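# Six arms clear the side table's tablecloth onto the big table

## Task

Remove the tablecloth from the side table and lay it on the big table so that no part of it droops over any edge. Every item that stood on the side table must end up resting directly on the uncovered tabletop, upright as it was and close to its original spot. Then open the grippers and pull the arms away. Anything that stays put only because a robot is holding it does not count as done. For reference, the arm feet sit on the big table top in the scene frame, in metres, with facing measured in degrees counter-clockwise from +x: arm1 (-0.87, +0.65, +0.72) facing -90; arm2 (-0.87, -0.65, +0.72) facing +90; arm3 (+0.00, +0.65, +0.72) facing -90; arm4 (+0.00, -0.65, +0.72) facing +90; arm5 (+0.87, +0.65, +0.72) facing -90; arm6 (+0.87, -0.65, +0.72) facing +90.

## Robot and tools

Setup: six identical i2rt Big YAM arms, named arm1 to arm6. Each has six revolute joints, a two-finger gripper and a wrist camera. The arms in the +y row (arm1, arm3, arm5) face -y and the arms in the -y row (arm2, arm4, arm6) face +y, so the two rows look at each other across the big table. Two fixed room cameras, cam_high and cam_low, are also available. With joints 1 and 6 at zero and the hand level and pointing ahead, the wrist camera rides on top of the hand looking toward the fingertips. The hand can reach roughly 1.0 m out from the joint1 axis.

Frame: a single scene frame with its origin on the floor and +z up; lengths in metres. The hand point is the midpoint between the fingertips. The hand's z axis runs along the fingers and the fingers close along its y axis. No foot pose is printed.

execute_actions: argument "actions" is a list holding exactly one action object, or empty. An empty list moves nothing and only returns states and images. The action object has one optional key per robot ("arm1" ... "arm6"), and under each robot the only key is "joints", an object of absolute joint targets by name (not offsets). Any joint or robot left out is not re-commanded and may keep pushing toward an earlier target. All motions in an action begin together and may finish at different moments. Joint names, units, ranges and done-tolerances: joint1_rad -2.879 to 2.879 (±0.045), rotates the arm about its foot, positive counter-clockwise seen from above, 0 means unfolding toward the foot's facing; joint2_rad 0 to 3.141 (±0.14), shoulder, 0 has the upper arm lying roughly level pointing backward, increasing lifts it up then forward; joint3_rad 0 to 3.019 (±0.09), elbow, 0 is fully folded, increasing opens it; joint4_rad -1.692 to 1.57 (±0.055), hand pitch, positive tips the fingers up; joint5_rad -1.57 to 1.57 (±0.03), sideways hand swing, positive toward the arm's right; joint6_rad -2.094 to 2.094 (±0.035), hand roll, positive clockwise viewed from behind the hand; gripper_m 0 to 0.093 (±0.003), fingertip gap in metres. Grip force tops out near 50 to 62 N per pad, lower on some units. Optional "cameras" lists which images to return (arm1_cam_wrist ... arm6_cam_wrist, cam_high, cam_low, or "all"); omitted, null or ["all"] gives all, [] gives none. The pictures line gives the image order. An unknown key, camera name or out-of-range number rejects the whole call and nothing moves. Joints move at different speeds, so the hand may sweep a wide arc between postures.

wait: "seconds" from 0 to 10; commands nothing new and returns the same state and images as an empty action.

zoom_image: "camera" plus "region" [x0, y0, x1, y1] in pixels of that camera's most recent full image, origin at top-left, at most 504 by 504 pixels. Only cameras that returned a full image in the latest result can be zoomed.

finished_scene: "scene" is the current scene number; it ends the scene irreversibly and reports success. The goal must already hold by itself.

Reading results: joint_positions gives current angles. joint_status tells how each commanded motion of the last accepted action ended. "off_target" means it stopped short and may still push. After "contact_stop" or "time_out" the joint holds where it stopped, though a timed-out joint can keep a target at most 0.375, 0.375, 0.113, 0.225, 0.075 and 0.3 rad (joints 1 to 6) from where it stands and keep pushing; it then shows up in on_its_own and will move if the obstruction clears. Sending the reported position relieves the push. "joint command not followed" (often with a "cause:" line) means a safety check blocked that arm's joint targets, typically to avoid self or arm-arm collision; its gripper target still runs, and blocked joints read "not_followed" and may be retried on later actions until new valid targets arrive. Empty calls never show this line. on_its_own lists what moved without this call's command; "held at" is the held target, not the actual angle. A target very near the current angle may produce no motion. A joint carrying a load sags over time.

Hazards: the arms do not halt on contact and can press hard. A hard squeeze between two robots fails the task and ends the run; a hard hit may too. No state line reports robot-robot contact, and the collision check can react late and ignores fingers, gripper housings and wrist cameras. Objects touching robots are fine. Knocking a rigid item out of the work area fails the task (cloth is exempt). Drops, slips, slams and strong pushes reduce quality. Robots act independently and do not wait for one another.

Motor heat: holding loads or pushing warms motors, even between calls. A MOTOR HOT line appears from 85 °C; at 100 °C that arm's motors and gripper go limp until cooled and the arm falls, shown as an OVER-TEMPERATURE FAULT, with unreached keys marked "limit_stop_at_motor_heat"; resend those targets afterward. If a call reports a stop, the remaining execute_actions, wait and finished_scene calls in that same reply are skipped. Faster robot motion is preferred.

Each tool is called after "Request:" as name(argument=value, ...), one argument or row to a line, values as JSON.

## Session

Request:
execute_actions(
  actions=[],
)

Scene clock: 0.00 s.
arm1.joint_positions: joint1_rad=+0.011 joint2_rad=+0.441 joint3_rad=+1.477 joint4_rad=-1.540 joint5_rad=+0.016 joint6_rad=+0.011 gripper_m=+0.095
arm1.joint_status: not commanded
arm1.hand: x=-0.8738 y=+0.5326 z=+1.3540 quat_wxyz=(-0.363, -0.609, -0.608, +0.358) (m; scene frame)
arm2.joint_positions: joint1_rad=+0.005 joint2_rad=+0.436 joint3_rad=+1.463 joint4_rad=-1.545 joint5_rad=+0.016 joint6_rad=+0.012 gripper_m=+0.094
arm2.joint_status: not commanded
arm2.hand: x=-0.8796 y=-0.5321 z=+1.2900 quat_wxyz=(-0.358, +0.617, -0.606, -0.353) (m; scene frame)
arm3.joint_positions: joint1_rad=+0.006 joint2_rad=+0.449 joint3_rad=+1.469 joint4_rad=-1.528 joint5_rad=-0.015 joint6_rad=+0.002 gripper_m=+0.094
arm3.joint_status: not commanded
arm3.hand: x=-0.0021 y=+0.5246 z=+1.2924 quat_wxyz=(-0.358, -0.617, -0.602, +0.359) (m; scene frame)
arm4.joint_positions: joint1_rad=+0.011 joint2_rad=+0.430 joint3_rad=+1.481 joint4_rad=-1.526 joint5_rad=+0.016 joint6_rad=+0.017 gripper_m=+0.095
arm4.joint_status: not commanded
arm4.hand: x=-0.0032 y=-0.5359 z=+1.2898 quat_wxyz=(-0.359, +0.613, -0.594, -0.378) (m; scene frame)
arm5.joint_positions: joint1_rad=-0.012 joint2_rad=+0.426 joint3_rad=+1.468 joint4_rad=-1.529 joint5_rad=+0.015 joint6_rad=+0.009 gripper_m=+0.094
arm5.joint_status: not commanded
arm5.hand: x=+0.8676 y=+0.5391 z=+1.3561 quat_wxyz=(-0.358, -0.616, -0.593, +0.376) (m; scene frame)
arm6.joint_positions: joint1_rad=+0.003 joint2_rad=+0.454 joint3_rad=+1.482 joint4_rad=-1.543 joint5_rad=+0.010 joint6_rad=-0.016 gripper_m=+0.095
arm6.joint_status: not commanded
arm6.hand: x=+0.8676 y=-0.5253 z=+1.3801 quat_wxyz=(-0.356, +0.624, -0.599, -0.354) (m; scene frame)
pictures: arm1_cam_wrist, arm2_cam_wrist, arm3_cam_wrist, arm4_cam_wrist, arm5_cam_wrist, arm6_cam_wrist, cam_high, cam_low
Images, in order (width x height): arm1_cam_wrist 504x504, arm2_cam_wrist 504x504, arm3_cam_wrist 504x504, arm4_cam_wrist 504x504, arm5_cam_wrist 504x504, arm6_cam_wrist 504x504, cam_high 504x504, cam_low 504x504.

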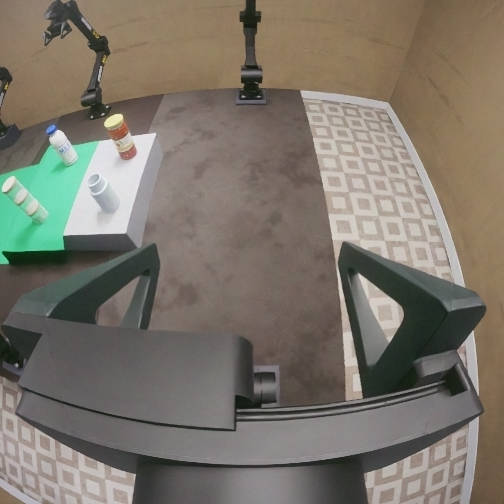

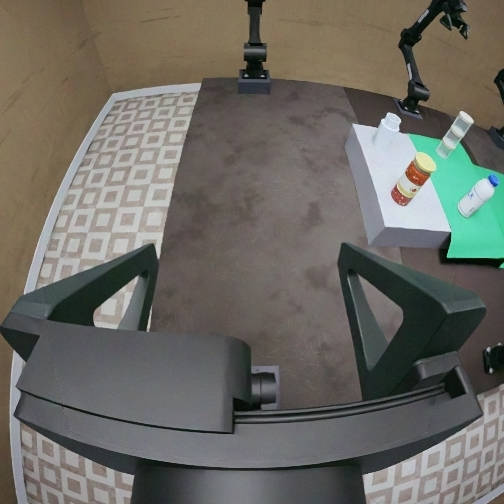

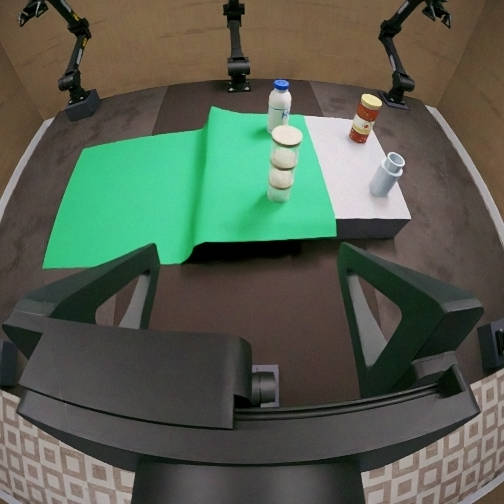

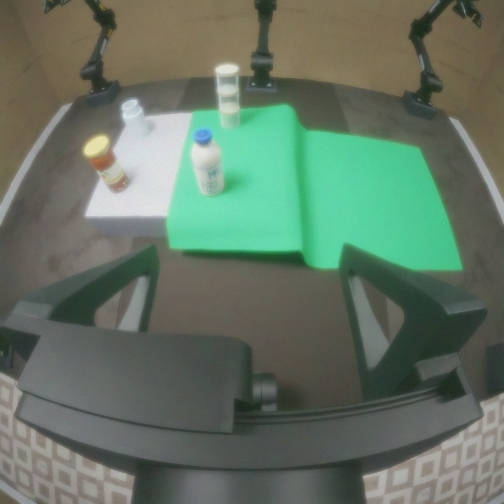

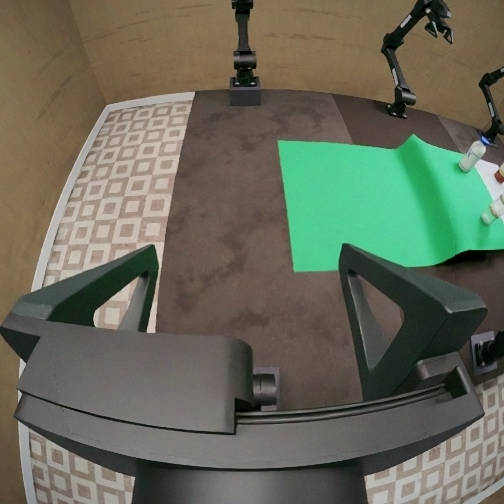

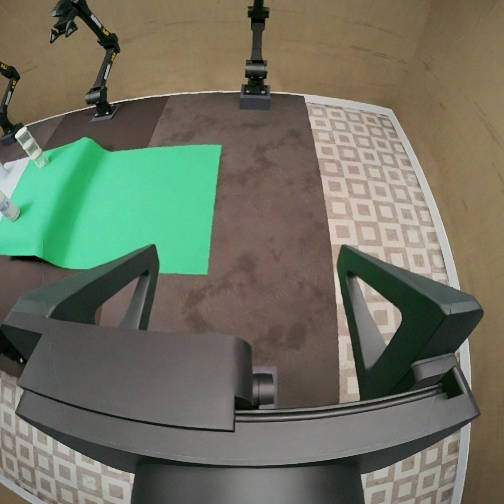

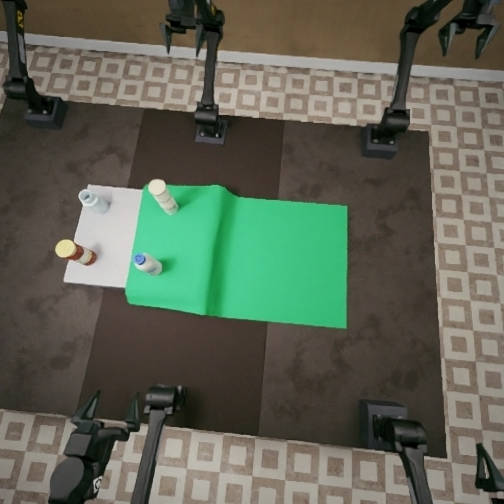

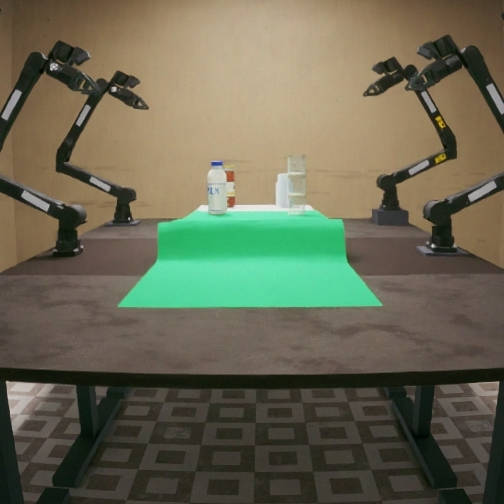

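Request:
execute_actions(
  actions=[
    {"arm3":{"joints":{"joint1_rad":-0.13,"joint2_rad":0.8,"joint3_rad":0.33,"joint4_rad":0.3}},"arm4":{"joints":{"joint1_rad":0.2,"joint2_rad":0.95,"joint3_rad":0.33,"joint4_rad":0.35}},"arm6":{"joints":{"joint1_rad":0.74,"joint2_rad":2.3,"joint3_rad":2.0,"joint4_rad":-0.9,"joint6_rad":0.8,"gripper_m":0}}},
  ],
  cameras=[],
)

Request:
execute_actions(
  actions=[
    {"arm3":{"joints":{"joint2_rad":1.2,"joint3_rad":0.42,"joint4_rad":0.52}},"arm4":{"joints":{"joint2_rad":1.3,"joint3_rad":0.49,"joint4_rad":0.56}}},
  ],
  cameras=["arm3_cam_wrist","arm4_cam_wrist","cam_low"],
)

Scene clock: 2.70 s.
arm1.joint_positions: joint1_rad=+0.011 joint2_rad=+0.441 joint3_rad=+1.477 joint4_rad=-1.540 joint5_rad=+0.016 joint6_rad=+0.011 gripper_m=+0.095
arm1.joint_status: not commanded
arm1.hand: x=-0.8738 y=+0.5326 z=+1.3540 quat_wxyz=(-0.363, -0.609, -0.608, +0.358) (m; scene frame)
arm2.joint_positions: joint1_rad=+0.005 joint2_rad=+0.436 joint3_rad=+1.463 joint4_rad=-1.545 joint5_rad=+0.016 joint6_rad=+0.012 gripper_m=+0.094
arm2.joint_status: not commanded
arm2.hand: x=-0.8796 y=-0.5321 z=+1.2900 quat_wxyz=(-0.358, +0.617, -0.606, -0.353) (m; scene frame)
arm3.joint_positions: joint1_rad=-0.126 joint2_rad=+0.807 joint3_rad=+0.328 joint4_rad=+0.280 joint5_rad=-0.015 joint6_rad=+0.002 gripper_m=+0.094
arm3.joint_status: all done
arm3.hand: x=-0.0614 y=+0.2657 z=+0.9565 quat_wxyz=(-0.415, -0.588, -0.504, +0.479) (m; scene frame)
arm4.joint_positions: joint1_rad=+0.193 joint2_rad=+0.962 joint3_rad=+0.326 joint4_rad=+0.325 joint5_rad=+0.016 joint6_rad=+0.017 gripper_m=+0.095
arm4.joint_status: all done
arm4.hand: x=-0.0929 y=-0.2584 z=+0.8986 quat_wxyz=(-0.365, +0.629, -0.508, -0.463) (m; scene frame)
arm5.joint_positions: joint1_rad=-0.012 joint2_rad=+0.426 joint3_rad=+1.468 joint4_rad=-1.529 joint5_rad=+0.015 joint6_rad=+0.009 gripper_m=+0.094
arm5.joint_status: not commanded
arm5.hand: x=+0.8676 y=+0.5391 z=+1.3561 quat_wxyz=(-0.358, -0.616, -0.593, +0.376) (m; scene frame)
arm6.joint_positions: joint1_rad=+0.742 joint2_rad=+2.318 joint3_rad=+1.962 joint4_rad=-0.901 joint5_rad=+0.010 joint6_rad=+0.793 gripper_m=+0.001
arm6.joint_status: all done
arm6.hand: x=+0.3408 y=-0.1005 z=+0.8094 quat_wxyz=(-0.005, +0.690, -0.707, -0.154) (m; scene frame)
pictures: none
No camera images: the call's "cameras" was empty. Leave "cameras" out to get every camera's image.

Scene clock: 3.87 s.
arm1.joint_positions: joint1_rad=+0.011 joint2_rad=+0.441 joint3_rad=+1.477 joint4_rad=-1.540 joint5_rad=+0.016 joint6_rad=+0.011 gripper_m=+0.095
arm1.joint_status: not commanded
arm1.hand: x=-0.8738 y=+0.5326 z=+1.3540 quat_wxyz=(-0.363, -0.609, -0.608, +0.358) (m; scene frame)
arm2.joint_positions: joint1_rad=+0.005 joint2_rad=+0.436 joint3_rad=+1.463 joint4_rad=-1.545 joint5_rad=+0.016 joint6_rad=+0.012 gripper_m=+0.094
arm2.joint_status: not commanded
arm2.hand: x=-0.8796 y=-0.5321 z=+1.2900 quat_wxyz=(-0.358, +0.617, -0.606, -0.353) (m; scene frame)
arm3.joint_positions: joint1_rad=-0.126 joint2_rad=+1.208 joint3_rad=+0.373 joint4_rad=+0.501 joint5_rad=-0.015 joint6_rad=+0.002 gripper_m=+0.094
arm3.joint_status: all done
arm3.hand: x=-0.0696 y=+0.2158 z=+0.8752 quat_wxyz=(-0.380, -0.619, -0.530, +0.437) (m; scene frame)
arm4.joint_positions: joint1_rad=+0.193 joint2_rad=+1.302 joint3_rad=+0.462 joint4_rad=+0.537 joint5_rad=+0.016 joint6_rad=+0.017 gripper_m=+0.095
arm4.joint_status: all done
arm4.hand: x=-0.1106 y=-0.1867 z=+0.8762 quat_wxyz=(-0.366, +0.627, -0.506, -0.465) (m; scene frame)
arm5.joint_positions: joint1_rad=-0.012 joint2_rad=+0.426 joint3_rad=+1.468 joint4_rad=-1.529 joint5_rad=+0.015 joint6_rad=+0.009 gripper_m=+0.094
arm5.joint_status: not commanded
arm5.hand: x=+0.8676 y=+0.5391 z=+1.3561 quat_wxyz=(-0.358, -0.616, -0.593, +0.376) (m; scene frame)
arm6.joint_positions: joint1_rad=+0.742 joint2_rad=+2.318 joint3_rad=+1.962 joint4_rad=-0.901 joint5_rad=+0.010 joint6_rad=+0.793 gripper_m=+0.001
arm6.joint_status: not commanded
arm6.hand: x=+0.3408 y=-0.1005 z=+0.8094 quat_wxyz=(-0.005, +0.690, -0.707, -0.154) (m; scene frame)
pictures: arm3_cam_wrist, arm4_cam_wrist, cam_low
Images, in order (width x height): arm3_cam_wrist 504x504, arm4_cam_wrist 504x504, cam_low 504x504.

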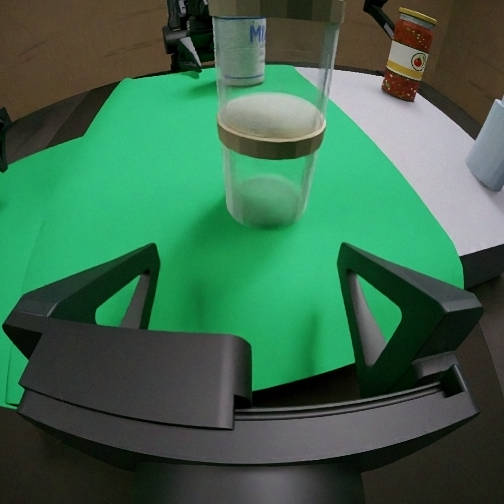

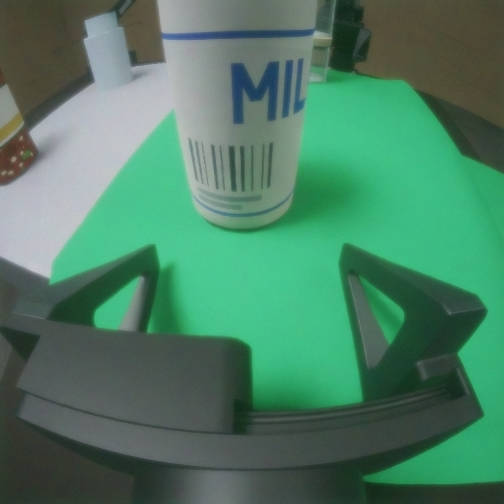

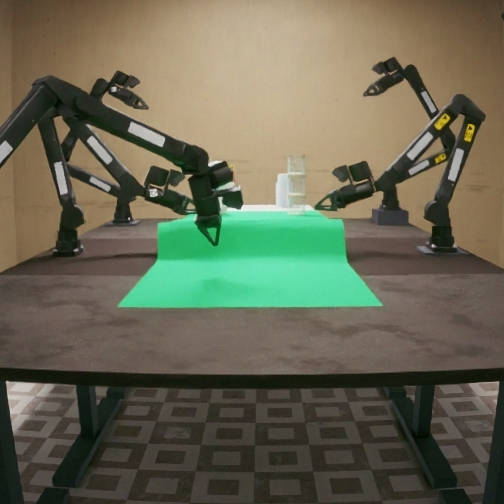

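Request:
execute_actions(
  actions=[
    {"arm3":{"joints":{"joint1_rad":-0.158,"joint2_rad":1.5,"joint3_rad":0.615,"joint4_rad":0.63}},"arm4":{"joints":{"joint1_rad":0.21,"joint2_rad":1.55,"joint3_rad":0.69,"joint4_rad":0.61}}},
  ],
  cameras=["arm3_cam_wrist","arm4_cam_wrist","cam_low"],
)

Scene clock: 5.13 s.
arm1.joint_positions: joint1_rad=+0.011 joint2_rad=+0.441 joint3_rad=+1.477 joint4_rad=-1.540 joint5_rad=+0.016 joint6_rad=+0.011 gripper_m=+0.095
arm1.joint_status: not commanded
arm1.hand: x=-0.8738 y=+0.5326 z=+1.3540 quat_wxyz=(-0.363, -0.609, -0.608, +0.358) (m; scene frame)
arm2.joint_positions: joint1_rad=+0.005 joint2_rad=+0.436 joint3_rad=+1.463 joint4_rad=-1.545 joint5_rad=+0.016 joint6_rad=+0.012 gripper_m=+0.094
arm2.joint_status: not commanded
arm2.hand: x=-0.8796 y=-0.5321 z=+1.2900 quat_wxyz=(-0.358, +0.617, -0.606, -0.353) (m; scene frame)
arm3.joint_positions: joint1_rad=-0.152 joint2_rad=+1.510 joint3_rad=+0.586 joint4_rad=+0.616 joint5_rad=-0.015 joint6_rad=+0.002 gripper_m=+0.094
arm3.joint_status: all done
arm3.hand: x=-0.0980 y=+0.1279 z=+0.8634 quat_wxyz=(-0.381, -0.620, -0.517, +0.450) (m; scene frame)
arm4.joint_positions: joint1_rad=+0.199 joint2_rad=+1.533 joint3_rad=+0.662 joint4_rad=+0.597 joint5_rad=+0.016 joint6_rad=+0.019 gripper_m=+0.095
arm4.joint_status: all done
arm4.hand: x=-0.1336 y=-0.1082 z=+0.8727 quat_wxyz=(-0.371, +0.621, -0.500, -0.476) (m; scene frame)
arm5.joint_positions: joint1_rad=-0.012 joint2_rad=+0.426 joint3_rad=+1.468 joint4_rad=-1.529 joint5_rad=+0.015 joint6_rad=+0.009 gripper_m=+0.094
arm5.joint_status: not commanded
arm5.hand: x=+0.8676 y=+0.5391 z=+1.3561 quat_wxyz=(-0.358, -0.616, -0.593, +0.376) (m; scene frame)
arm6.joint_positions: joint1_rad=+0.742 joint2_rad=+2.318 joint3_rad=+1.962 joint4_rad=-0.901 joint5_rad=+0.010 joint6_rad=+0.793 gripper_m=+0.001
arm6.joint_status: not commanded
arm6.hand: x=+0.3408 y=-0.1005 z=+0.8094 quat_wxyz=(-0.005, +0.690, -0.707, -0.154) (m; scene frame)
pictures: arm3_cam_wrist, arm4_cam_wrist, cam_low
Images, in order (width x height): arm3_cam_wrist 504x504, arm4_cam_wrist 504x504, cam_low 504x504.

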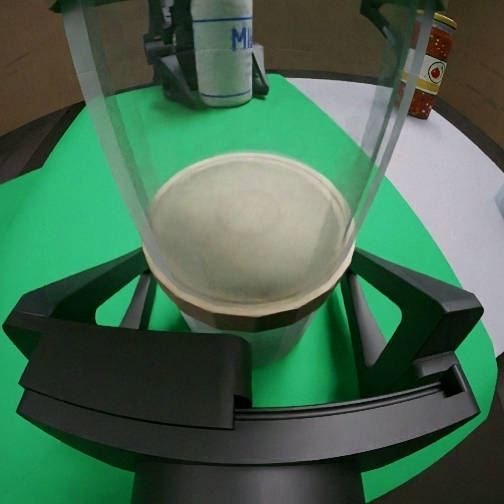

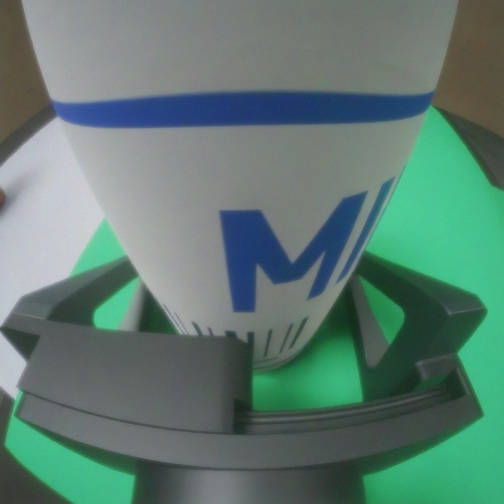

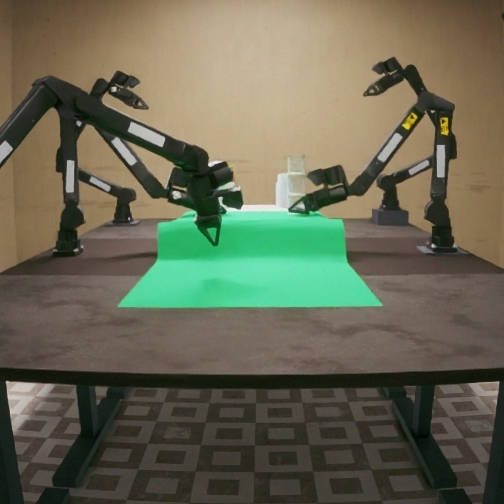

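Request:
execute_actions(
  actions=[
    {"arm3":{"joints":{"gripper_m":0.04}},"arm4":{"joints":{"gripper_m":0.04}},"arm6":{"joints":{"joint2_rad":2.54}}},
  ],
  cameras=[],
)

Request:
execute_actions(
  actions=[
    {"arm3":{"joints":{"joint2_rad":1.36,"joint3_rad":0.66,"joint4_rad":0.52}},"arm4":{"joints":{"joint2_rad":1.36,"joint3_rad":0.74,"joint4_rad":0.5}}},
  ],
  cameras=["cam_low"],
)

Scene clock: 7.40 s.
arm1.joint_positions: joint1_rad=+0.011 joint2_rad=+0.441 joint3_rad=+1.477 joint4_rad=-1.540 joint5_rad=+0.016 joint6_rad=+0.011 gripper_m=+0.095
arm1.joint_status: not commanded
arm1.hand: x=-0.8738 y=+0.5326 z=+1.3540 quat_wxyz=(-0.363, -0.609, -0.608, +0.358) (m; scene frame)
arm2.joint_positions: joint1_rad=+0.005 joint2_rad=+0.436 joint3_rad=+1.463 joint4_rad=-1.545 joint5_rad=+0.016 joint6_rad=+0.012 gripper_m=+0.094
arm2.joint_status: not commanded
arm2.hand: x=-0.8796 y=-0.5321 z=+1.2900 quat_wxyz=(-0.358, +0.617, -0.606, -0.353) (m; scene frame)
arm3.joint_positions: joint1_rad=-0.152 joint2_rad=+1.510 joint3_rad=+0.586 joint4_rad=+0.616 joint5_rad=-0.015 joint6_rad=+0.002 gripper_m=+0.058
arm3.joint_status: gripper_m off_target (ended at +0.058, target +0.040)
arm3.hand: x=-0.0980 y=+0.1279 z=+0.8634 quat_wxyz=(-0.381, -0.620, -0.517, +0.450) (m; scene frame)
arm4.joint_positions: joint1_rad=+0.200 joint2_rad=+1.533 joint3_rad=+0.662 joint4_rad=+0.597 joint5_rad=+0.015 joint6_rad=+0.019 gripper_m=+0.065
arm4.joint_status: gripper_m off_target (ended at +0.065, target +0.040)
arm4.hand: x=-0.1340 y=-0.1083 z=+0.8727 quat_wxyz=(-0.371, +0.622, -0.499, -0.476) (m; scene frame)
arm5.joint_positions: joint1_rad=-0.012 joint2_rad=+0.426 joint3_rad=+1.468 joint4_rad=-1.529 joint5_rad=+0.015 joint6_rad=+0.009 gripper_m=+0.094
arm5.joint_status: not commanded
arm5.hand: x=+0.8676 y=+0.5391 z=+1.3561 quat_wxyz=(-0.358, -0.616, -0.593, +0.376) (m; scene frame)
arm6.joint_positions: joint1_rad=+0.741 joint2_rad=+2.459 joint3_rad=+2.019 joint4_rad=-0.893 joint5_rad=+0.008 joint6_rad=+0.796 gripper_m=+0.001
arm6.joint_status: all done
arm6.hand: x=+0.3416 y=-0.1012 z=+0.7295 quat_wxyz=(-0.004, +0.692, -0.712, -0.117) (m; scene frame)
pictures: none
No camera images: the call's "cameras" was empty. Leave "cameras" out to get every camera's image.

Scene clock: 8.43 s.
arm1.joint_positions: joint1_rad=+0.011 joint2_rad=+0.441 joint3_rad=+1.477 joint4_rad=-1.540 joint5_rad=+0.016 joint6_rad=+0.011 gripper_m=+0.095
arm1.joint_status: not commanded
arm1.hand: x=-0.8738 y=+0.5326 z=+1.3540 quat_wxyz=(-0.363, -0.609, -0.608, +0.358) (m; scene frame)
arm2.joint_positions: joint1_rad=+0.005 joint2_rad=+0.436 joint3_rad=+1.463 joint4_rad=-1.545 joint5_rad=+0.016 joint6_rad=+0.012 gripper_m=+0.094
arm2.joint_status: not commanded
arm2.hand: x=-0.8796 y=-0.5321 z=+1.2900 quat_wxyz=(-0.358, +0.617, -0.606, -0.353) (m; scene frame)
arm3.joint_positions: joint1_rad=-0.152 joint2_rad=+1.377 joint3_rad=+0.587 joint4_rad=+0.510 joint5_rad=-0.015 joint6_rad=+0.002 gripper_m=+0.058
arm3.joint_status: all done
arm3.hand: x=-0.0961 y=+0.1382 z=+0.9059 quat_wxyz=(-0.388, -0.614, -0.512, +0.459) (m; scene frame)
arm4.joint_positions: joint1_rad=+0.200 joint2_rad=+1.388 joint3_rad=+0.675 joint4_rad=+0.485 joint5_rad=+0.015 joint6_rad=+0.019 gripper_m=+0.065
arm4.joint_status: all done
arm4.hand: x=-0.1315 y=-0.1178 z=+0.9297 quat_wxyz=(-0.382, +0.611, -0.491, -0.491) (m; scene frame)
arm5.joint_positions: joint1_rad=-0.012 joint2_rad=+0.426 joint3_rad=+1.468 joint4_rad=-1.529 joint5_rad=+0.015 joint6_rad=+0.009 gripper_m=+0.094
arm5.joint_status: not commanded
arm5.hand: x=+0.8676 y=+0.5391 z=+1.3561 quat_wxyz=(-0.358, -0.616, -0.593, +0.376) (m; scene frame)
arm6.joint_positions: joint1_rad=+0.741 joint2_rad=+2.459 joint3_rad=+2.019 joint4_rad=-0.893 joint5_rad=+0.008 joint6_rad=+0.796 gripper_m=+0.001
arm6.joint_status: not commanded
arm6.hand: x=+0.3416 y=-0.1012 z=+0.7295 quat_wxyz=(-0.004, +0.692, -0.712, -0.117) (m; scene frame)
pictures: cam_low
Images, in order (width x height): cam_low 504x504.

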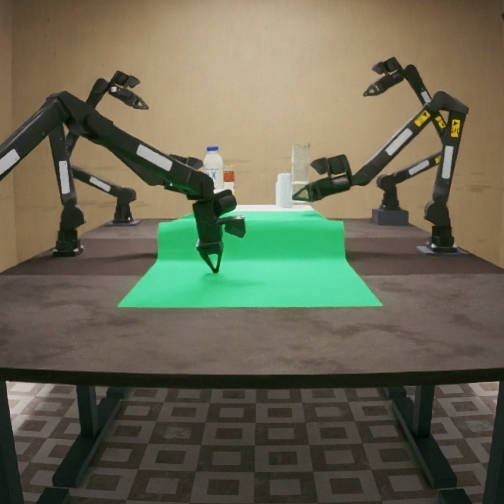

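Request:
execute_actions(
  actions=[
    {"arm6":{"joints":{"joint1_rad":0.05,"joint2_rad":2.59}}},
  ],
  cameras=["cam_high"],
)

Scene clock: 10.97 s.
arm1.joint_positions: joint1_rad=+0.011 joint2_rad=+0.441 joint3_rad=+1.477 joint4_rad=-1.540 joint5_rad=+0.016 joint6_rad=+0.011 gripper_m=+0.095
arm1.joint_status: not commanded
arm1.hand: x=-0.8738 y=+0.5326 z=+1.3540 quat_wxyz=(-0.363, -0.609, -0.608, +0.358) (m; scene frame)
arm2.joint_positions: joint1_rad=+0.005 joint2_rad=+0.436 joint3_rad=+1.463 joint4_rad=-1.545 joint5_rad=+0.016 joint6_rad=+0.012 gripper_m=+0.094
arm2.joint_status: not commanded
arm2.hand: x=-0.8796 y=-0.5321 z=+1.2900 quat_wxyz=(-0.358, +0.617, -0.606, -0.353) (m; scene frame)
arm3.joint_positions: joint1_rad=-0.152 joint2_rad=+1.377 joint3_rad=+0.587 joint4_rad=+0.510 joint5_rad=-0.015 joint6_rad=+0.002 gripper_m=+0.058
arm3.joint_status: not commanded
arm3.hand: x=-0.0961 y=+0.1382 z=+0.9059 quat_wxyz=(-0.388, -0.614, -0.512, +0.459) (m; scene frame)
arm4.joint_positions: joint1_rad=+0.200 joint2_rad=+1.388 joint3_rad=+0.675 joint4_rad=+0.485 joint5_rad=+0.015 joint6_rad=+0.019 gripper_m=+0.065
arm4.joint_status: not commanded
arm4.hand: x=-0.1315 y=-0.1178 z=+0.9297 quat_wxyz=(-0.382, +0.611, -0.491, -0.491) (m; scene frame)
arm5.joint_positions: joint1_rad=-0.012 joint2_rad=+0.426 joint3_rad=+1.468 joint4_rad=-1.529 joint5_rad=+0.015 joint6_rad=+0.009 gripper_m=+0.094
arm5.joint_status: not commanded
arm5.hand: x=+0.8676 y=+0.5391 z=+1.3561 quat_wxyz=(-0.358, -0.616, -0.593, +0.376) (m; scene frame)
arm6.joint_positions: joint1_rad=+0.019 joint2_rad=+2.472 joint3_rad=+2.038 joint4_rad=-0.884 joint5_rad=+0.024 joint6_rad=+0.796 gripper_m=+0.001
arm6.joint_status: all done
arm6.hand: x=+0.8391 y=+0.1181 z=+0.7282 quat_wxyz=(-0.056, +0.395, -0.910, -0.112) (m; scene frame)
pictures: cam_high
Images, in order (width x height): cam_high 504x504.

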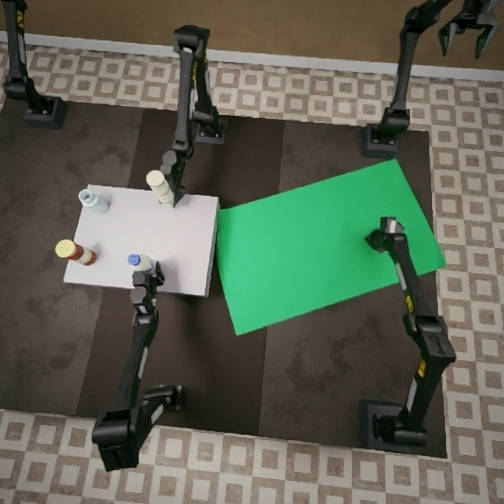

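Request:
execute_actions(
  actions=[
    {"arm6":{"joints":{"joint1_rad":0.16}},"arm3":{"joints":{"joint2_rad":1.49,"joint3_rad":0.63,"joint4_rad":0.63}},"arm4":{"joints":{"joint2_rad":1.5,"joint3_rad":0.7,"joint4_rad":0.62}}},
  ],
  cameras=["cam_high","cam_low"],
)

Scene clock: 12.20 s.
arm1.joint_positions: joint1_rad=+0.011 joint2_rad=+0.441 joint3_rad=+1.477 joint4_rad=-1.540 joint5_rad=+0.016 joint6_rad=+0.011 gripper_m=+0.095
arm1.joint_status: not commanded
arm1.hand: x=-0.8738 y=+0.5326 z=+1.3540 quat_wxyz=(-0.363, -0.609, -0.608, +0.358) (m; scene frame)
arm2.joint_positions: joint1_rad=+0.005 joint2_rad=+0.436 joint3_rad=+1.463 joint4_rad=-1.545 joint5_rad=+0.016 joint6_rad=+0.012 gripper_m=+0.094
arm2.joint_status: not commanded
arm2.hand: x=-0.8796 y=-0.5321 z=+1.2900 quat_wxyz=(-0.358, +0.617, -0.606, -0.353) (m; scene frame)
arm3.joint_positions: joint1_rad=-0.152 joint2_rad=+1.505 joint3_rad=+0.589 joint4_rad=+0.602 joint5_rad=-0.015 joint6_rad=+0.002 gripper_m=+0.058
arm3.joint_status: all done
arm3.hand: x=-0.0980 y=+0.1279 z=+0.8637 quat_wxyz=(-0.379, -0.622, -0.518, +0.448) (m; scene frame)
arm4.joint_positions: joint1_rad=+0.200 joint2_rad=+1.529 joint3_rad=+0.674 joint4_rad=+0.570 joint5_rad=+0.015 joint6_rad=+0.019 gripper_m=+0.065
arm4.joint_status: all done
arm4.hand: x=-0.1346 y=-0.1057 z=+0.8751 quat_wxyz=(-0.369, +0.624, -0.501, -0.473) (m; scene frame)
arm5.joint_positions: joint1_rad=-0.012 joint2_rad=+0.426 joint3_rad=+1.468 joint4_rad=-1.529 joint5_rad=+0.015 joint6_rad=+0.009 gripper_m=+0.094
arm5.joint_status: not commanded
arm5.hand: x=+0.8676 y=+0.5391 z=+1.3561 quat_wxyz=(-0.358, -0.616, -0.593, +0.376) (m; scene frame)
arm6.joint_positions: joint1_rad=+0.150 joint2_rad=+2.472 joint3_rad=+2.038 joint4_rad=-0.884 joint5_rad=+0.022 joint6_rad=+0.796 gripper_m=+0.001
arm6.joint_status: all done
arm6.hand: x=+0.7386 y=+0.1074 z=+0.7281 quat_wxyz=(-0.048, +0.454, -0.882, -0.115) (m; scene frame)
pictures: cam_high, cam_low
Images, in order (width x height): cam_high 504x504, cam_low 504x504.

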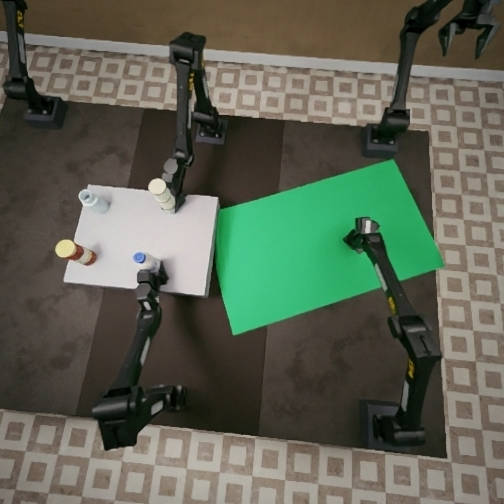

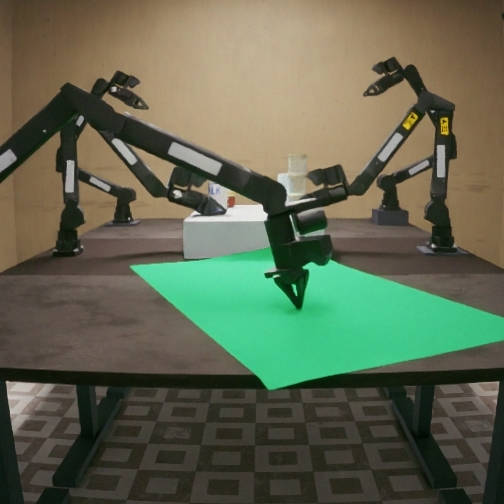

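Request:
execute_actions(
  actions=[
    {"arm6":{"joints":{"joint2_rad":2.35}},"arm3":{"joints":{"gripper_m":0.093}},"arm4":{"joints":{"gripper_m":0.093}}},
  ],
  cameras=[],
)

Request:
execute_actions(
  actions=[
    {"arm6":{"joints":{"joint1_rad":-0.08}},"arm3":{"joints":{"joint2_rad":1.15,"joint3_rad":0.39,"joint4_rad":0.52}},"arm4":{"joints":{"joint2_rad":1.22,"joint3_rad":0.44,"joint4_rad":0.53}}},
  ],
  cameras=[],
)

Request:
execute_actions(
  actions=[
    {"arm6":{"joints":{"joint2_rad":2.58}},"arm3":{"joints":{"joint2_rad":0.7,"joint3_rad":0.3,"joint4_rad":0.3}},"arm4":{"joints":{"joint2_rad":0.7,"joint3_rad":0.3,"joint4_rad":0.3}}},
  ],
  cameras=[],
)

Request:
execute_actions(
  actions=[
    {"arm6":{"joints":{"joint1_rad":-0.05,"joint2_rad":2.42,"joint3_rad":1.6,"joint4_rad":-0.72}}},
  ],
  cameras=["cam_high","cam_low"],
)

Scene clock: 14.80 s.
arm1.joint_positions: joint1_rad=+0.011 joint2_rad=+0.441 joint3_rad=+1.477 joint4_rad=-1.540 joint5_rad=+0.016 joint6_rad=+0.011 gripper_m=+0.095
arm1.joint_status: not commanded
arm1.hand: x=-0.8738 y=+0.5326 z=+1.3540 quat_wxyz=(-0.363, -0.609, -0.608, +0.358) (m; scene frame)
arm2.joint_positions: joint1_rad=+0.005 joint2_rad=+0.436 joint3_rad=+1.463 joint4_rad=-1.545 joint5_rad=+0.016 joint6_rad=+0.012 gripper_m=+0.094
arm2.joint_status: not commanded
arm2.hand: x=-0.8796 y=-0.5321 z=+1.2900 quat_wxyz=(-0.358, +0.617, -0.606, -0.353) (m; scene frame)
arm3.joint_positions: joint1_rad=-0.152 joint2_rad=+1.504 joint3_rad=+0.589 joint4_rad=+0.611 joint5_rad=-0.015 joint6_rad=+0.002 gripper_m=+0.093
arm3.joint_status: all done
arm3.hand: x=-0.0982 y=+0.1272 z=+0.8664 quat_wxyz=(-0.382, -0.619, -0.517, +0.452) (m; scene frame)
arm4.joint_positions: joint1_rad=+0.200 joint2_rad=+1.519 joint3_rad=+0.674 joint4_rad=+0.596 joint5_rad=+0.015 joint6_rad=+0.019 gripper_m=+0.093
arm4.joint_status: all done
arm4.hand: x=-0.1349 y=-0.1044 z=+0.8865 quat_wxyz=(-0.377, +0.615, -0.494, -0.484) (m; scene frame)
arm5.joint_positions: joint1_rad=-0.012 joint2_rad=+0.426 joint3_rad=+1.468 joint4_rad=-1.529 joint5_rad=+0.015 joint6_rad=+0.009 gripper_m=+0.094
arm5.joint_status: not commanded
arm5.hand: x=+0.8676 y=+0.5391 z=+1.3561 quat_wxyz=(-0.358, -0.616, -0.593, +0.376) (m; scene frame)
arm6.joint_positions: joint1_rad=+0.151 joint2_rad=+2.355 joint3_rad=+1.988 joint4_rad=-0.897 joint5_rad=+0.013 joint6_rad=+0.796 gripper_m=+0.001
arm6.joint_status: all done
arm6.hand: x=+0.7368 y=+0.1063 z=+0.7934 quat_wxyz=(-0.051, +0.452, -0.879, -0.142) (m; scene frame)
pictures: none
No camera images: the call's "cameras" was empty. Leave "cameras" out to get every camera's image.

Scene clock: 16.40 s.
arm1.joint_positions: joint1_rad=+0.011 joint2_rad=+0.441 joint3_rad=+1.477 joint4_rad=-1.540 joint5_rad=+0.016 joint6_rad=+0.011 gripper_m=+0.095
arm1.joint_status: not commanded
arm1.hand: x=-0.8738 y=+0.5326 z=+1.3540 quat_wxyz=(-0.363, -0.609, -0.608, +0.358) (m; scene frame)
arm2.joint_positions: joint1_rad=+0.005 joint2_rad=+0.436 joint3_rad=+1.463 joint4_rad=-1.545 joint5_rad=+0.016 joint6_rad=+0.012 gripper_m=+0.094
arm2.joint_status: not commanded
arm2.hand: x=-0.8796 y=-0.5321 z=+1.2900 quat_wxyz=(-0.358, +0.617, -0.606, -0.353) (m; scene frame)
arm3.joint_positions: joint1_rad=-0.152 joint2_rad=+1.149 joint3_rad=+0.389 joint4_rad=+0.524 joint5_rad=-0.015 joint6_rad=+0.002 gripper_m=+0.093
arm3.joint_status: all done
arm3.hand: x=-0.0818 y=+0.2127 z=+0.9136 quat_wxyz=(-0.399, -0.603, -0.503, +0.473) (m; scene frame)
arm4.joint_positions: joint1_rad=+0.200 joint2_rad=+1.226 joint3_rad=+0.440 joint4_rad=+0.541 joint5_rad=+0.015 joint6_rad=+0.019 gripper_m=+0.093
arm4.joint_status: all done
arm4.hand: x=-0.1114 y=-0.1973 z=+0.9000 quat_wxyz=(-0.378, +0.615, -0.494, -0.485) (m; scene frame)
arm5.joint_positions: joint1_rad=-0.012 joint2_rad=+0.426 joint3_rad=+1.468 joint4_rad=-1.529 joint5_rad=+0.015 joint6_rad=+0.009 gripper_m=+0.094
arm5.joint_status: not commanded
arm5.hand: x=+0.8676 y=+0.5391 z=+1.3561 quat_wxyz=(-0.358, -0.616, -0.593, +0.376) (m; scene frame)
arm6.joint_positions: joint1_rad=-0.072 joint2_rad=+2.355 joint3_rad=+1.988 joint4_rad=-0.897 joint5_rad=+0.011 joint6_rad=+0.796 gripper_m=+0.001
arm6.joint_status: all done
arm6.hand: x=+0.9069 y=+0.1171 z=+0.7937 quat_wxyz=(-0.066, +0.352, -0.924, -0.136) (m; scene frame)
pictures: none
No camera images: the call's "cameras" was empty. Leave "cameras" out to get every camera's image.

Scene clock: 17.63 s.
arm1.joint_positions: joint1_rad=+0.011 joint2_rad=+0.441 joint3_rad=+1.477 joint4_rad=-1.540 joint5_rad=+0.016 joint6_rad=+0.011 gripper_m=+0.095
arm1.joint_status: not commanded
arm1.hand: x=-0.8738 y=+0.5326 z=+1.3540 quat_wxyz=(-0.363, -0.609, -0.608, +0.358) (m; scene frame)
arm2.joint_positions: joint1_rad=+0.005 joint2_rad=+0.436 joint3_rad=+1.463 joint4_rad=-1.545 joint5_rad=+0.016 joint6_rad=+0.012 gripper_m=+0.094
arm2.joint_status: not commanded
arm2.hand: x=-0.8796 y=-0.5321 z=+1.2900 quat_wxyz=(-0.358, +0.617, -0.606, -0.353) (m; scene frame)
arm3.joint_positions: joint1_rad=-0.152 joint2_rad=+0.695 joint3_rad=+0.291 joint4_rad=+0.306 joint5_rad=-0.015 joint6_rad=+0.002 gripper_m=+0.093
arm3.joint_status: all done
arm3.hand: x=-0.0678 y=+0.2855 z=+0.9812 quat_wxyz=(-0.433, -0.569, -0.475, +0.513) (m; scene frame)
arm4.joint_positions: joint1_rad=+0.200 joint2_rad=+0.701 joint3_rad=+0.288 joint4_rad=+0.311 joint5_rad=+0.015 joint6_rad=+0.019 gripper_m=+0.093
arm4.joint_status: all done
arm4.hand: x=-0.0879 y=-0.2898 z=+0.9691 quat_wxyz=(-0.411, +0.578, -0.465, -0.530) (m; scene frame)
arm5.joint_positions: joint1_rad=-0.012 joint2_rad=+0.426 joint3_rad=+1.468 joint4_rad=-1.529 joint5_rad=+0.015 joint6_rad=+0.009 gripper_m=+0.094
arm5.joint_status: not commanded
arm5.hand: x=+0.8676 y=+0.5391 z=+1.3561 quat_wxyz=(-0.358, -0.616, -0.593, +0.376) (m; scene frame)
arm6.joint_positions: joint1_rad=-0.073 joint2_rad=+2.467 joint3_rad=+2.032 joint4_rad=-0.890 joint5_rad=+0.009 joint6_rad=+0.799 gripper_m=+0.001
arm6.joint_status: all done
arm6.hand: x=+0.9073 y=+0.1147 z=+0.7286 quat_wxyz=(-0.053, +0.352, -0.928, -0.109) (m; scene frame)
pictures: none
No camera images: the call's "cameras" was empty. Leave "cameras" out to get every camera's image.

Scene clock: 18.70 s.
arm1.joint_positions: joint1_rad=+0.011 joint2_rad=+0.441 joint3_rad=+1.477 joint4_rad=-1.540 joint5_rad=+0.016 joint6_rad=+0.011 gripper_m=+0.095
arm1.joint_status: not commanded
arm1.hand: x=-0.8738 y=+0.5326 z=+1.3540 quat_wxyz=(-0.363, -0.609, -0.608, +0.358) (m; scene frame)
arm2.joint_positions: joint1_rad=+0.005 joint2_rad=+0.436 joint3_rad=+1.463 joint4_rad=-1.545 joint5_rad=+0.016 joint6_rad=+0.012 gripper_m=+0.094
arm2.joint_status: not commanded
arm2.hand: x=-0.8796 y=-0.5321 z=+1.2900 quat_wxyz=(-0.358, +0.617, -0.606, -0.353) (m; scene frame)
arm3.joint_positions: joint1_rad=-0.152 joint2_rad=+0.695 joint3_rad=+0.291 joint4_rad=+0.306 joint5_rad=-0.015 joint6_rad=+0.002 gripper_m=+0.093
arm3.joint_status: not commanded
arm3.hand: x=-0.0678 y=+0.2855 z=+0.9812 quat_wxyz=(-0.433, -0.569, -0.475, +0.513) (m; scene frame)
arm4.joint_positions: joint1_rad=+0.200 joint2_rad=+0.701 joint3_rad=+0.288 joint4_rad=+0.311 joint5_rad=+0.015 joint6_rad=+0.019 gripper_m=+0.093
arm4.joint_status: not commanded
arm4.hand: x=-0.0879 y=-0.2898 z=+0.9691 quat_wxyz=(-0.411, +0.578, -0.465, -0.530) (m; scene frame)
arm5.joint_positions: joint1_rad=-0.012 joint2_rad=+0.426 joint3_rad=+1.468 joint4_rad=-1.529 joint5_rad=+0.015 joint6_rad=+0.009 gripper_m=+0.094
arm5.joint_status: not commanded
arm5.hand: x=+0.8676 y=+0.5391 z=+1.3561 quat_wxyz=(-0.358, -0.616, -0.593, +0.376) (m; scene frame)
arm6.joint_positions: joint1_rad=-0.063 joint2_rad=+2.294 joint3_rad=+1.677 joint4_rad=-0.686 joint5_rad=+0.011 joint6_rad=+0.799 gripper_m=+0.001
arm6.joint_status: all done
arm6.hand: x=+0.8975 y=+0.0491 z=+0.7260 quat_wxyz=(-0.057, +0.356, -0.925, -0.119) (m; scene frame)
pictures: cam_high, cam_low
Images, in order (width x height): cam_high 504x504, cam_low 504x504.

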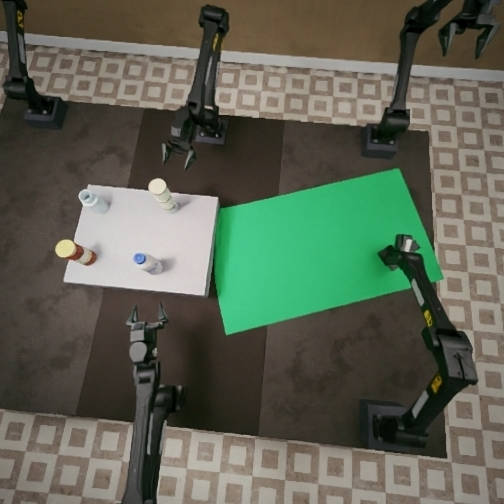

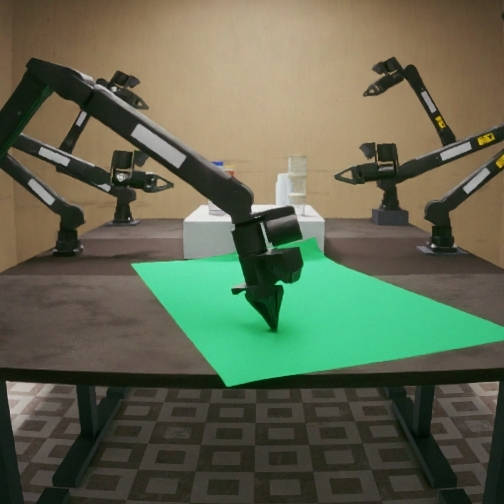

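Working; continue.

Request:
execute_actions(
  actions=[
    {"arm6":{"joints":{"joint2_rad":2.22,"joint3_rad":1.25,"joint4_rad":-0.6}}},
  ],
  cameras=[],
)

Request:
execute_actions(
  actions=[
    {"arm6":{"joints":{"joint2_rad":2.06,"joint3_rad":0.97,"joint4_rad":-0.5}}},
  ],
  cameras=["cam_high","cam_low"],
)

Scene clock: 20.00 s.
arm1.joint_positions: joint1_rad=+0.011 joint2_rad=+0.441 joint3_rad=+1.477 joint4_rad=-1.540 joint5_rad=+0.016 joint6_rad=+0.011 gripper_m=+0.095
arm1.joint_status: not commanded
arm1.hand: x=-0.8738 y=+0.5326 z=+1.3540 quat_wxyz=(-0.363, -0.609, -0.608, +0.358) (m; scene frame)
arm2.joint_positions: joint1_rad=+0.005 joint2_rad=+0.436 joint3_rad=+1.463 joint4_rad=-1.545 joint5_rad=+0.016 joint6_rad=+0.012 gripper_m=+0.094
arm2.joint_status: not commanded
arm2.hand: x=-0.8796 y=-0.5321 z=+1.2900 quat_wxyz=(-0.358, +0.617, -0.606, -0.353) (m; scene frame)
arm3.joint_positions: joint1_rad=-0.152 joint2_rad=+0.695 joint3_rad=+0.291 joint4_rad=+0.306 joint5_rad=-0.015 joint6_rad=+0.002 gripper_m=+0.093
arm3.joint_status: not commanded
arm3.hand: x=-0.0678 y=+0.2855 z=+0.9812 quat_wxyz=(-0.433, -0.569, -0.475, +0.513) (m; scene frame)
arm4.joint_positions: joint1_rad=+0.200 joint2_rad=+0.701 joint3_rad=+0.288 joint4_rad=+0.311 joint5_rad=+0.015 joint6_rad=+0.019 gripper_m=+0.093
arm4.joint_status: not commanded
arm4.hand: x=-0.0879 y=-0.2898 z=+0.9691 quat_wxyz=(-0.411, +0.578, -0.465, -0.530) (m; scene frame)
arm5.joint_positions: joint1_rad=-0.012 joint2_rad=+0.426 joint3_rad=+1.468 joint4_rad=-1.529 joint5_rad=+0.015 joint6_rad=+0.009 gripper_m=+0.094
arm5.joint_status: not commanded
arm5.hand: x=+0.8676 y=+0.5391 z=+1.3561 quat_wxyz=(-0.358, -0.616, -0.593, +0.376) (m; scene frame)
arm6.joint_positions: joint1_rad=-0.062 joint2_rad=+2.109 joint3_rad=+1.324 joint4_rad=-0.569 joint5_rad=+0.011 joint6_rad=+0.800 gripper_m=+0.001
arm6.joint_status: all done
arm6.hand: x=+0.8933 y=-0.0533 z=+0.7260 quat_wxyz=(-0.048, +0.357, -0.928, -0.096) (m; scene frame)
pictures: none
No camera images: the call's "cameras" was empty. Leave "cameras" out to get every camera's image.

Scene clock: 20.90 s.
arm1.joint_positions: joint1_rad=+0.011 joint2_rad=+0.441 joint3_rad=+1.477 joint4_rad=-1.540 joint5_rad=+0.016 joint6_rad=+0.011 gripper_m=+0.095
arm1.joint_status: not commanded
arm1.hand: x=-0.8738 y=+0.5326 z=+1.3540 quat_wxyz=(-0.363, -0.609, -0.608, +0.358) (m; scene frame)
arm2.joint_positions: joint1_rad=+0.005 joint2_rad=+0.436 joint3_rad=+1.463 joint4_rad=-1.545 joint5_rad=+0.016 joint6_rad=+0.012 gripper_m=+0.094
arm2.joint_status: not commanded
arm2.hand: x=-0.8796 y=-0.5321 z=+1.2900 quat_wxyz=(-0.358, +0.617, -0.606, -0.353) (m; scene frame)
arm3.joint_positions: joint1_rad=-0.152 joint2_rad=+0.695 joint3_rad=+0.291 joint4_rad=+0.306 joint5_rad=-0.015 joint6_rad=+0.002 gripper_m=+0.093
arm3.joint_status: not commanded
arm3.hand: x=-0.0678 y=+0.2855 z=+0.9812 quat_wxyz=(-0.433, -0.569, -0.475, +0.513) (m; scene frame)
arm4.joint_positions: joint1_rad=+0.200 joint2_rad=+0.701 joint3_rad=+0.288 joint4_rad=+0.311 joint5_rad=+0.015 joint6_rad=+0.019 gripper_m=+0.093
arm4.joint_status: not commanded
arm4.hand: x=-0.0879 y=-0.2898 z=+0.9691 quat_wxyz=(-0.411, +0.578, -0.465, -0.530) (m; scene frame)
arm5.joint_positions: joint1_rad=-0.012 joint2_rad=+0.426 joint3_rad=+1.468 joint4_rad=-1.529 joint5_rad=+0.015 joint6_rad=+0.009 gripper_m=+0.094
arm5.joint_status: not commanded
arm5.hand: x=+0.8676 y=+0.5391 z=+1.3561 quat_wxyz=(-0.358, -0.616, -0.593, +0.376) (m; scene frame)
arm6.joint_positions: joint1_rad=-0.061 joint2_rad=+1.959 joint3_rad=+1.043 joint4_rad=-0.471 joint5_rad=+0.011 joint6_rad=+0.801 gripper_m=+0.001
arm6.joint_status: all done
arm6.hand: x=+0.8896 y=-0.1449 z=+0.7261 quat_wxyz=(-0.041, +0.358, -0.929, -0.081) (m; scene frame)
pictures: cam_high, cam_low
Images, in order (width x height): cam_high 504x504, cam_low 504x504.

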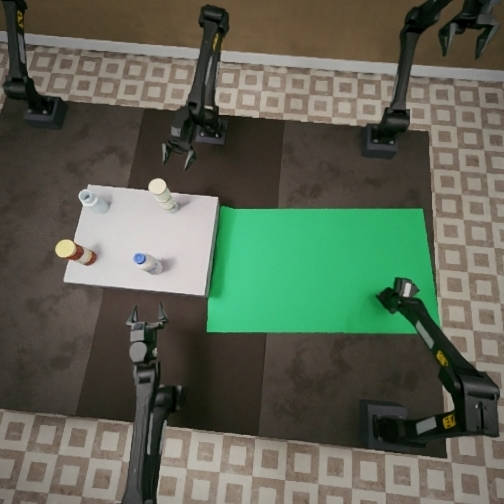

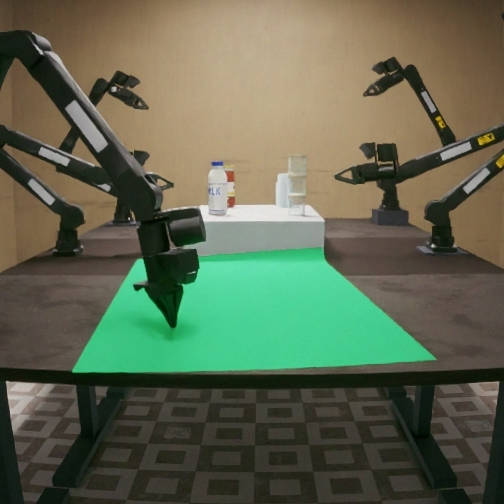

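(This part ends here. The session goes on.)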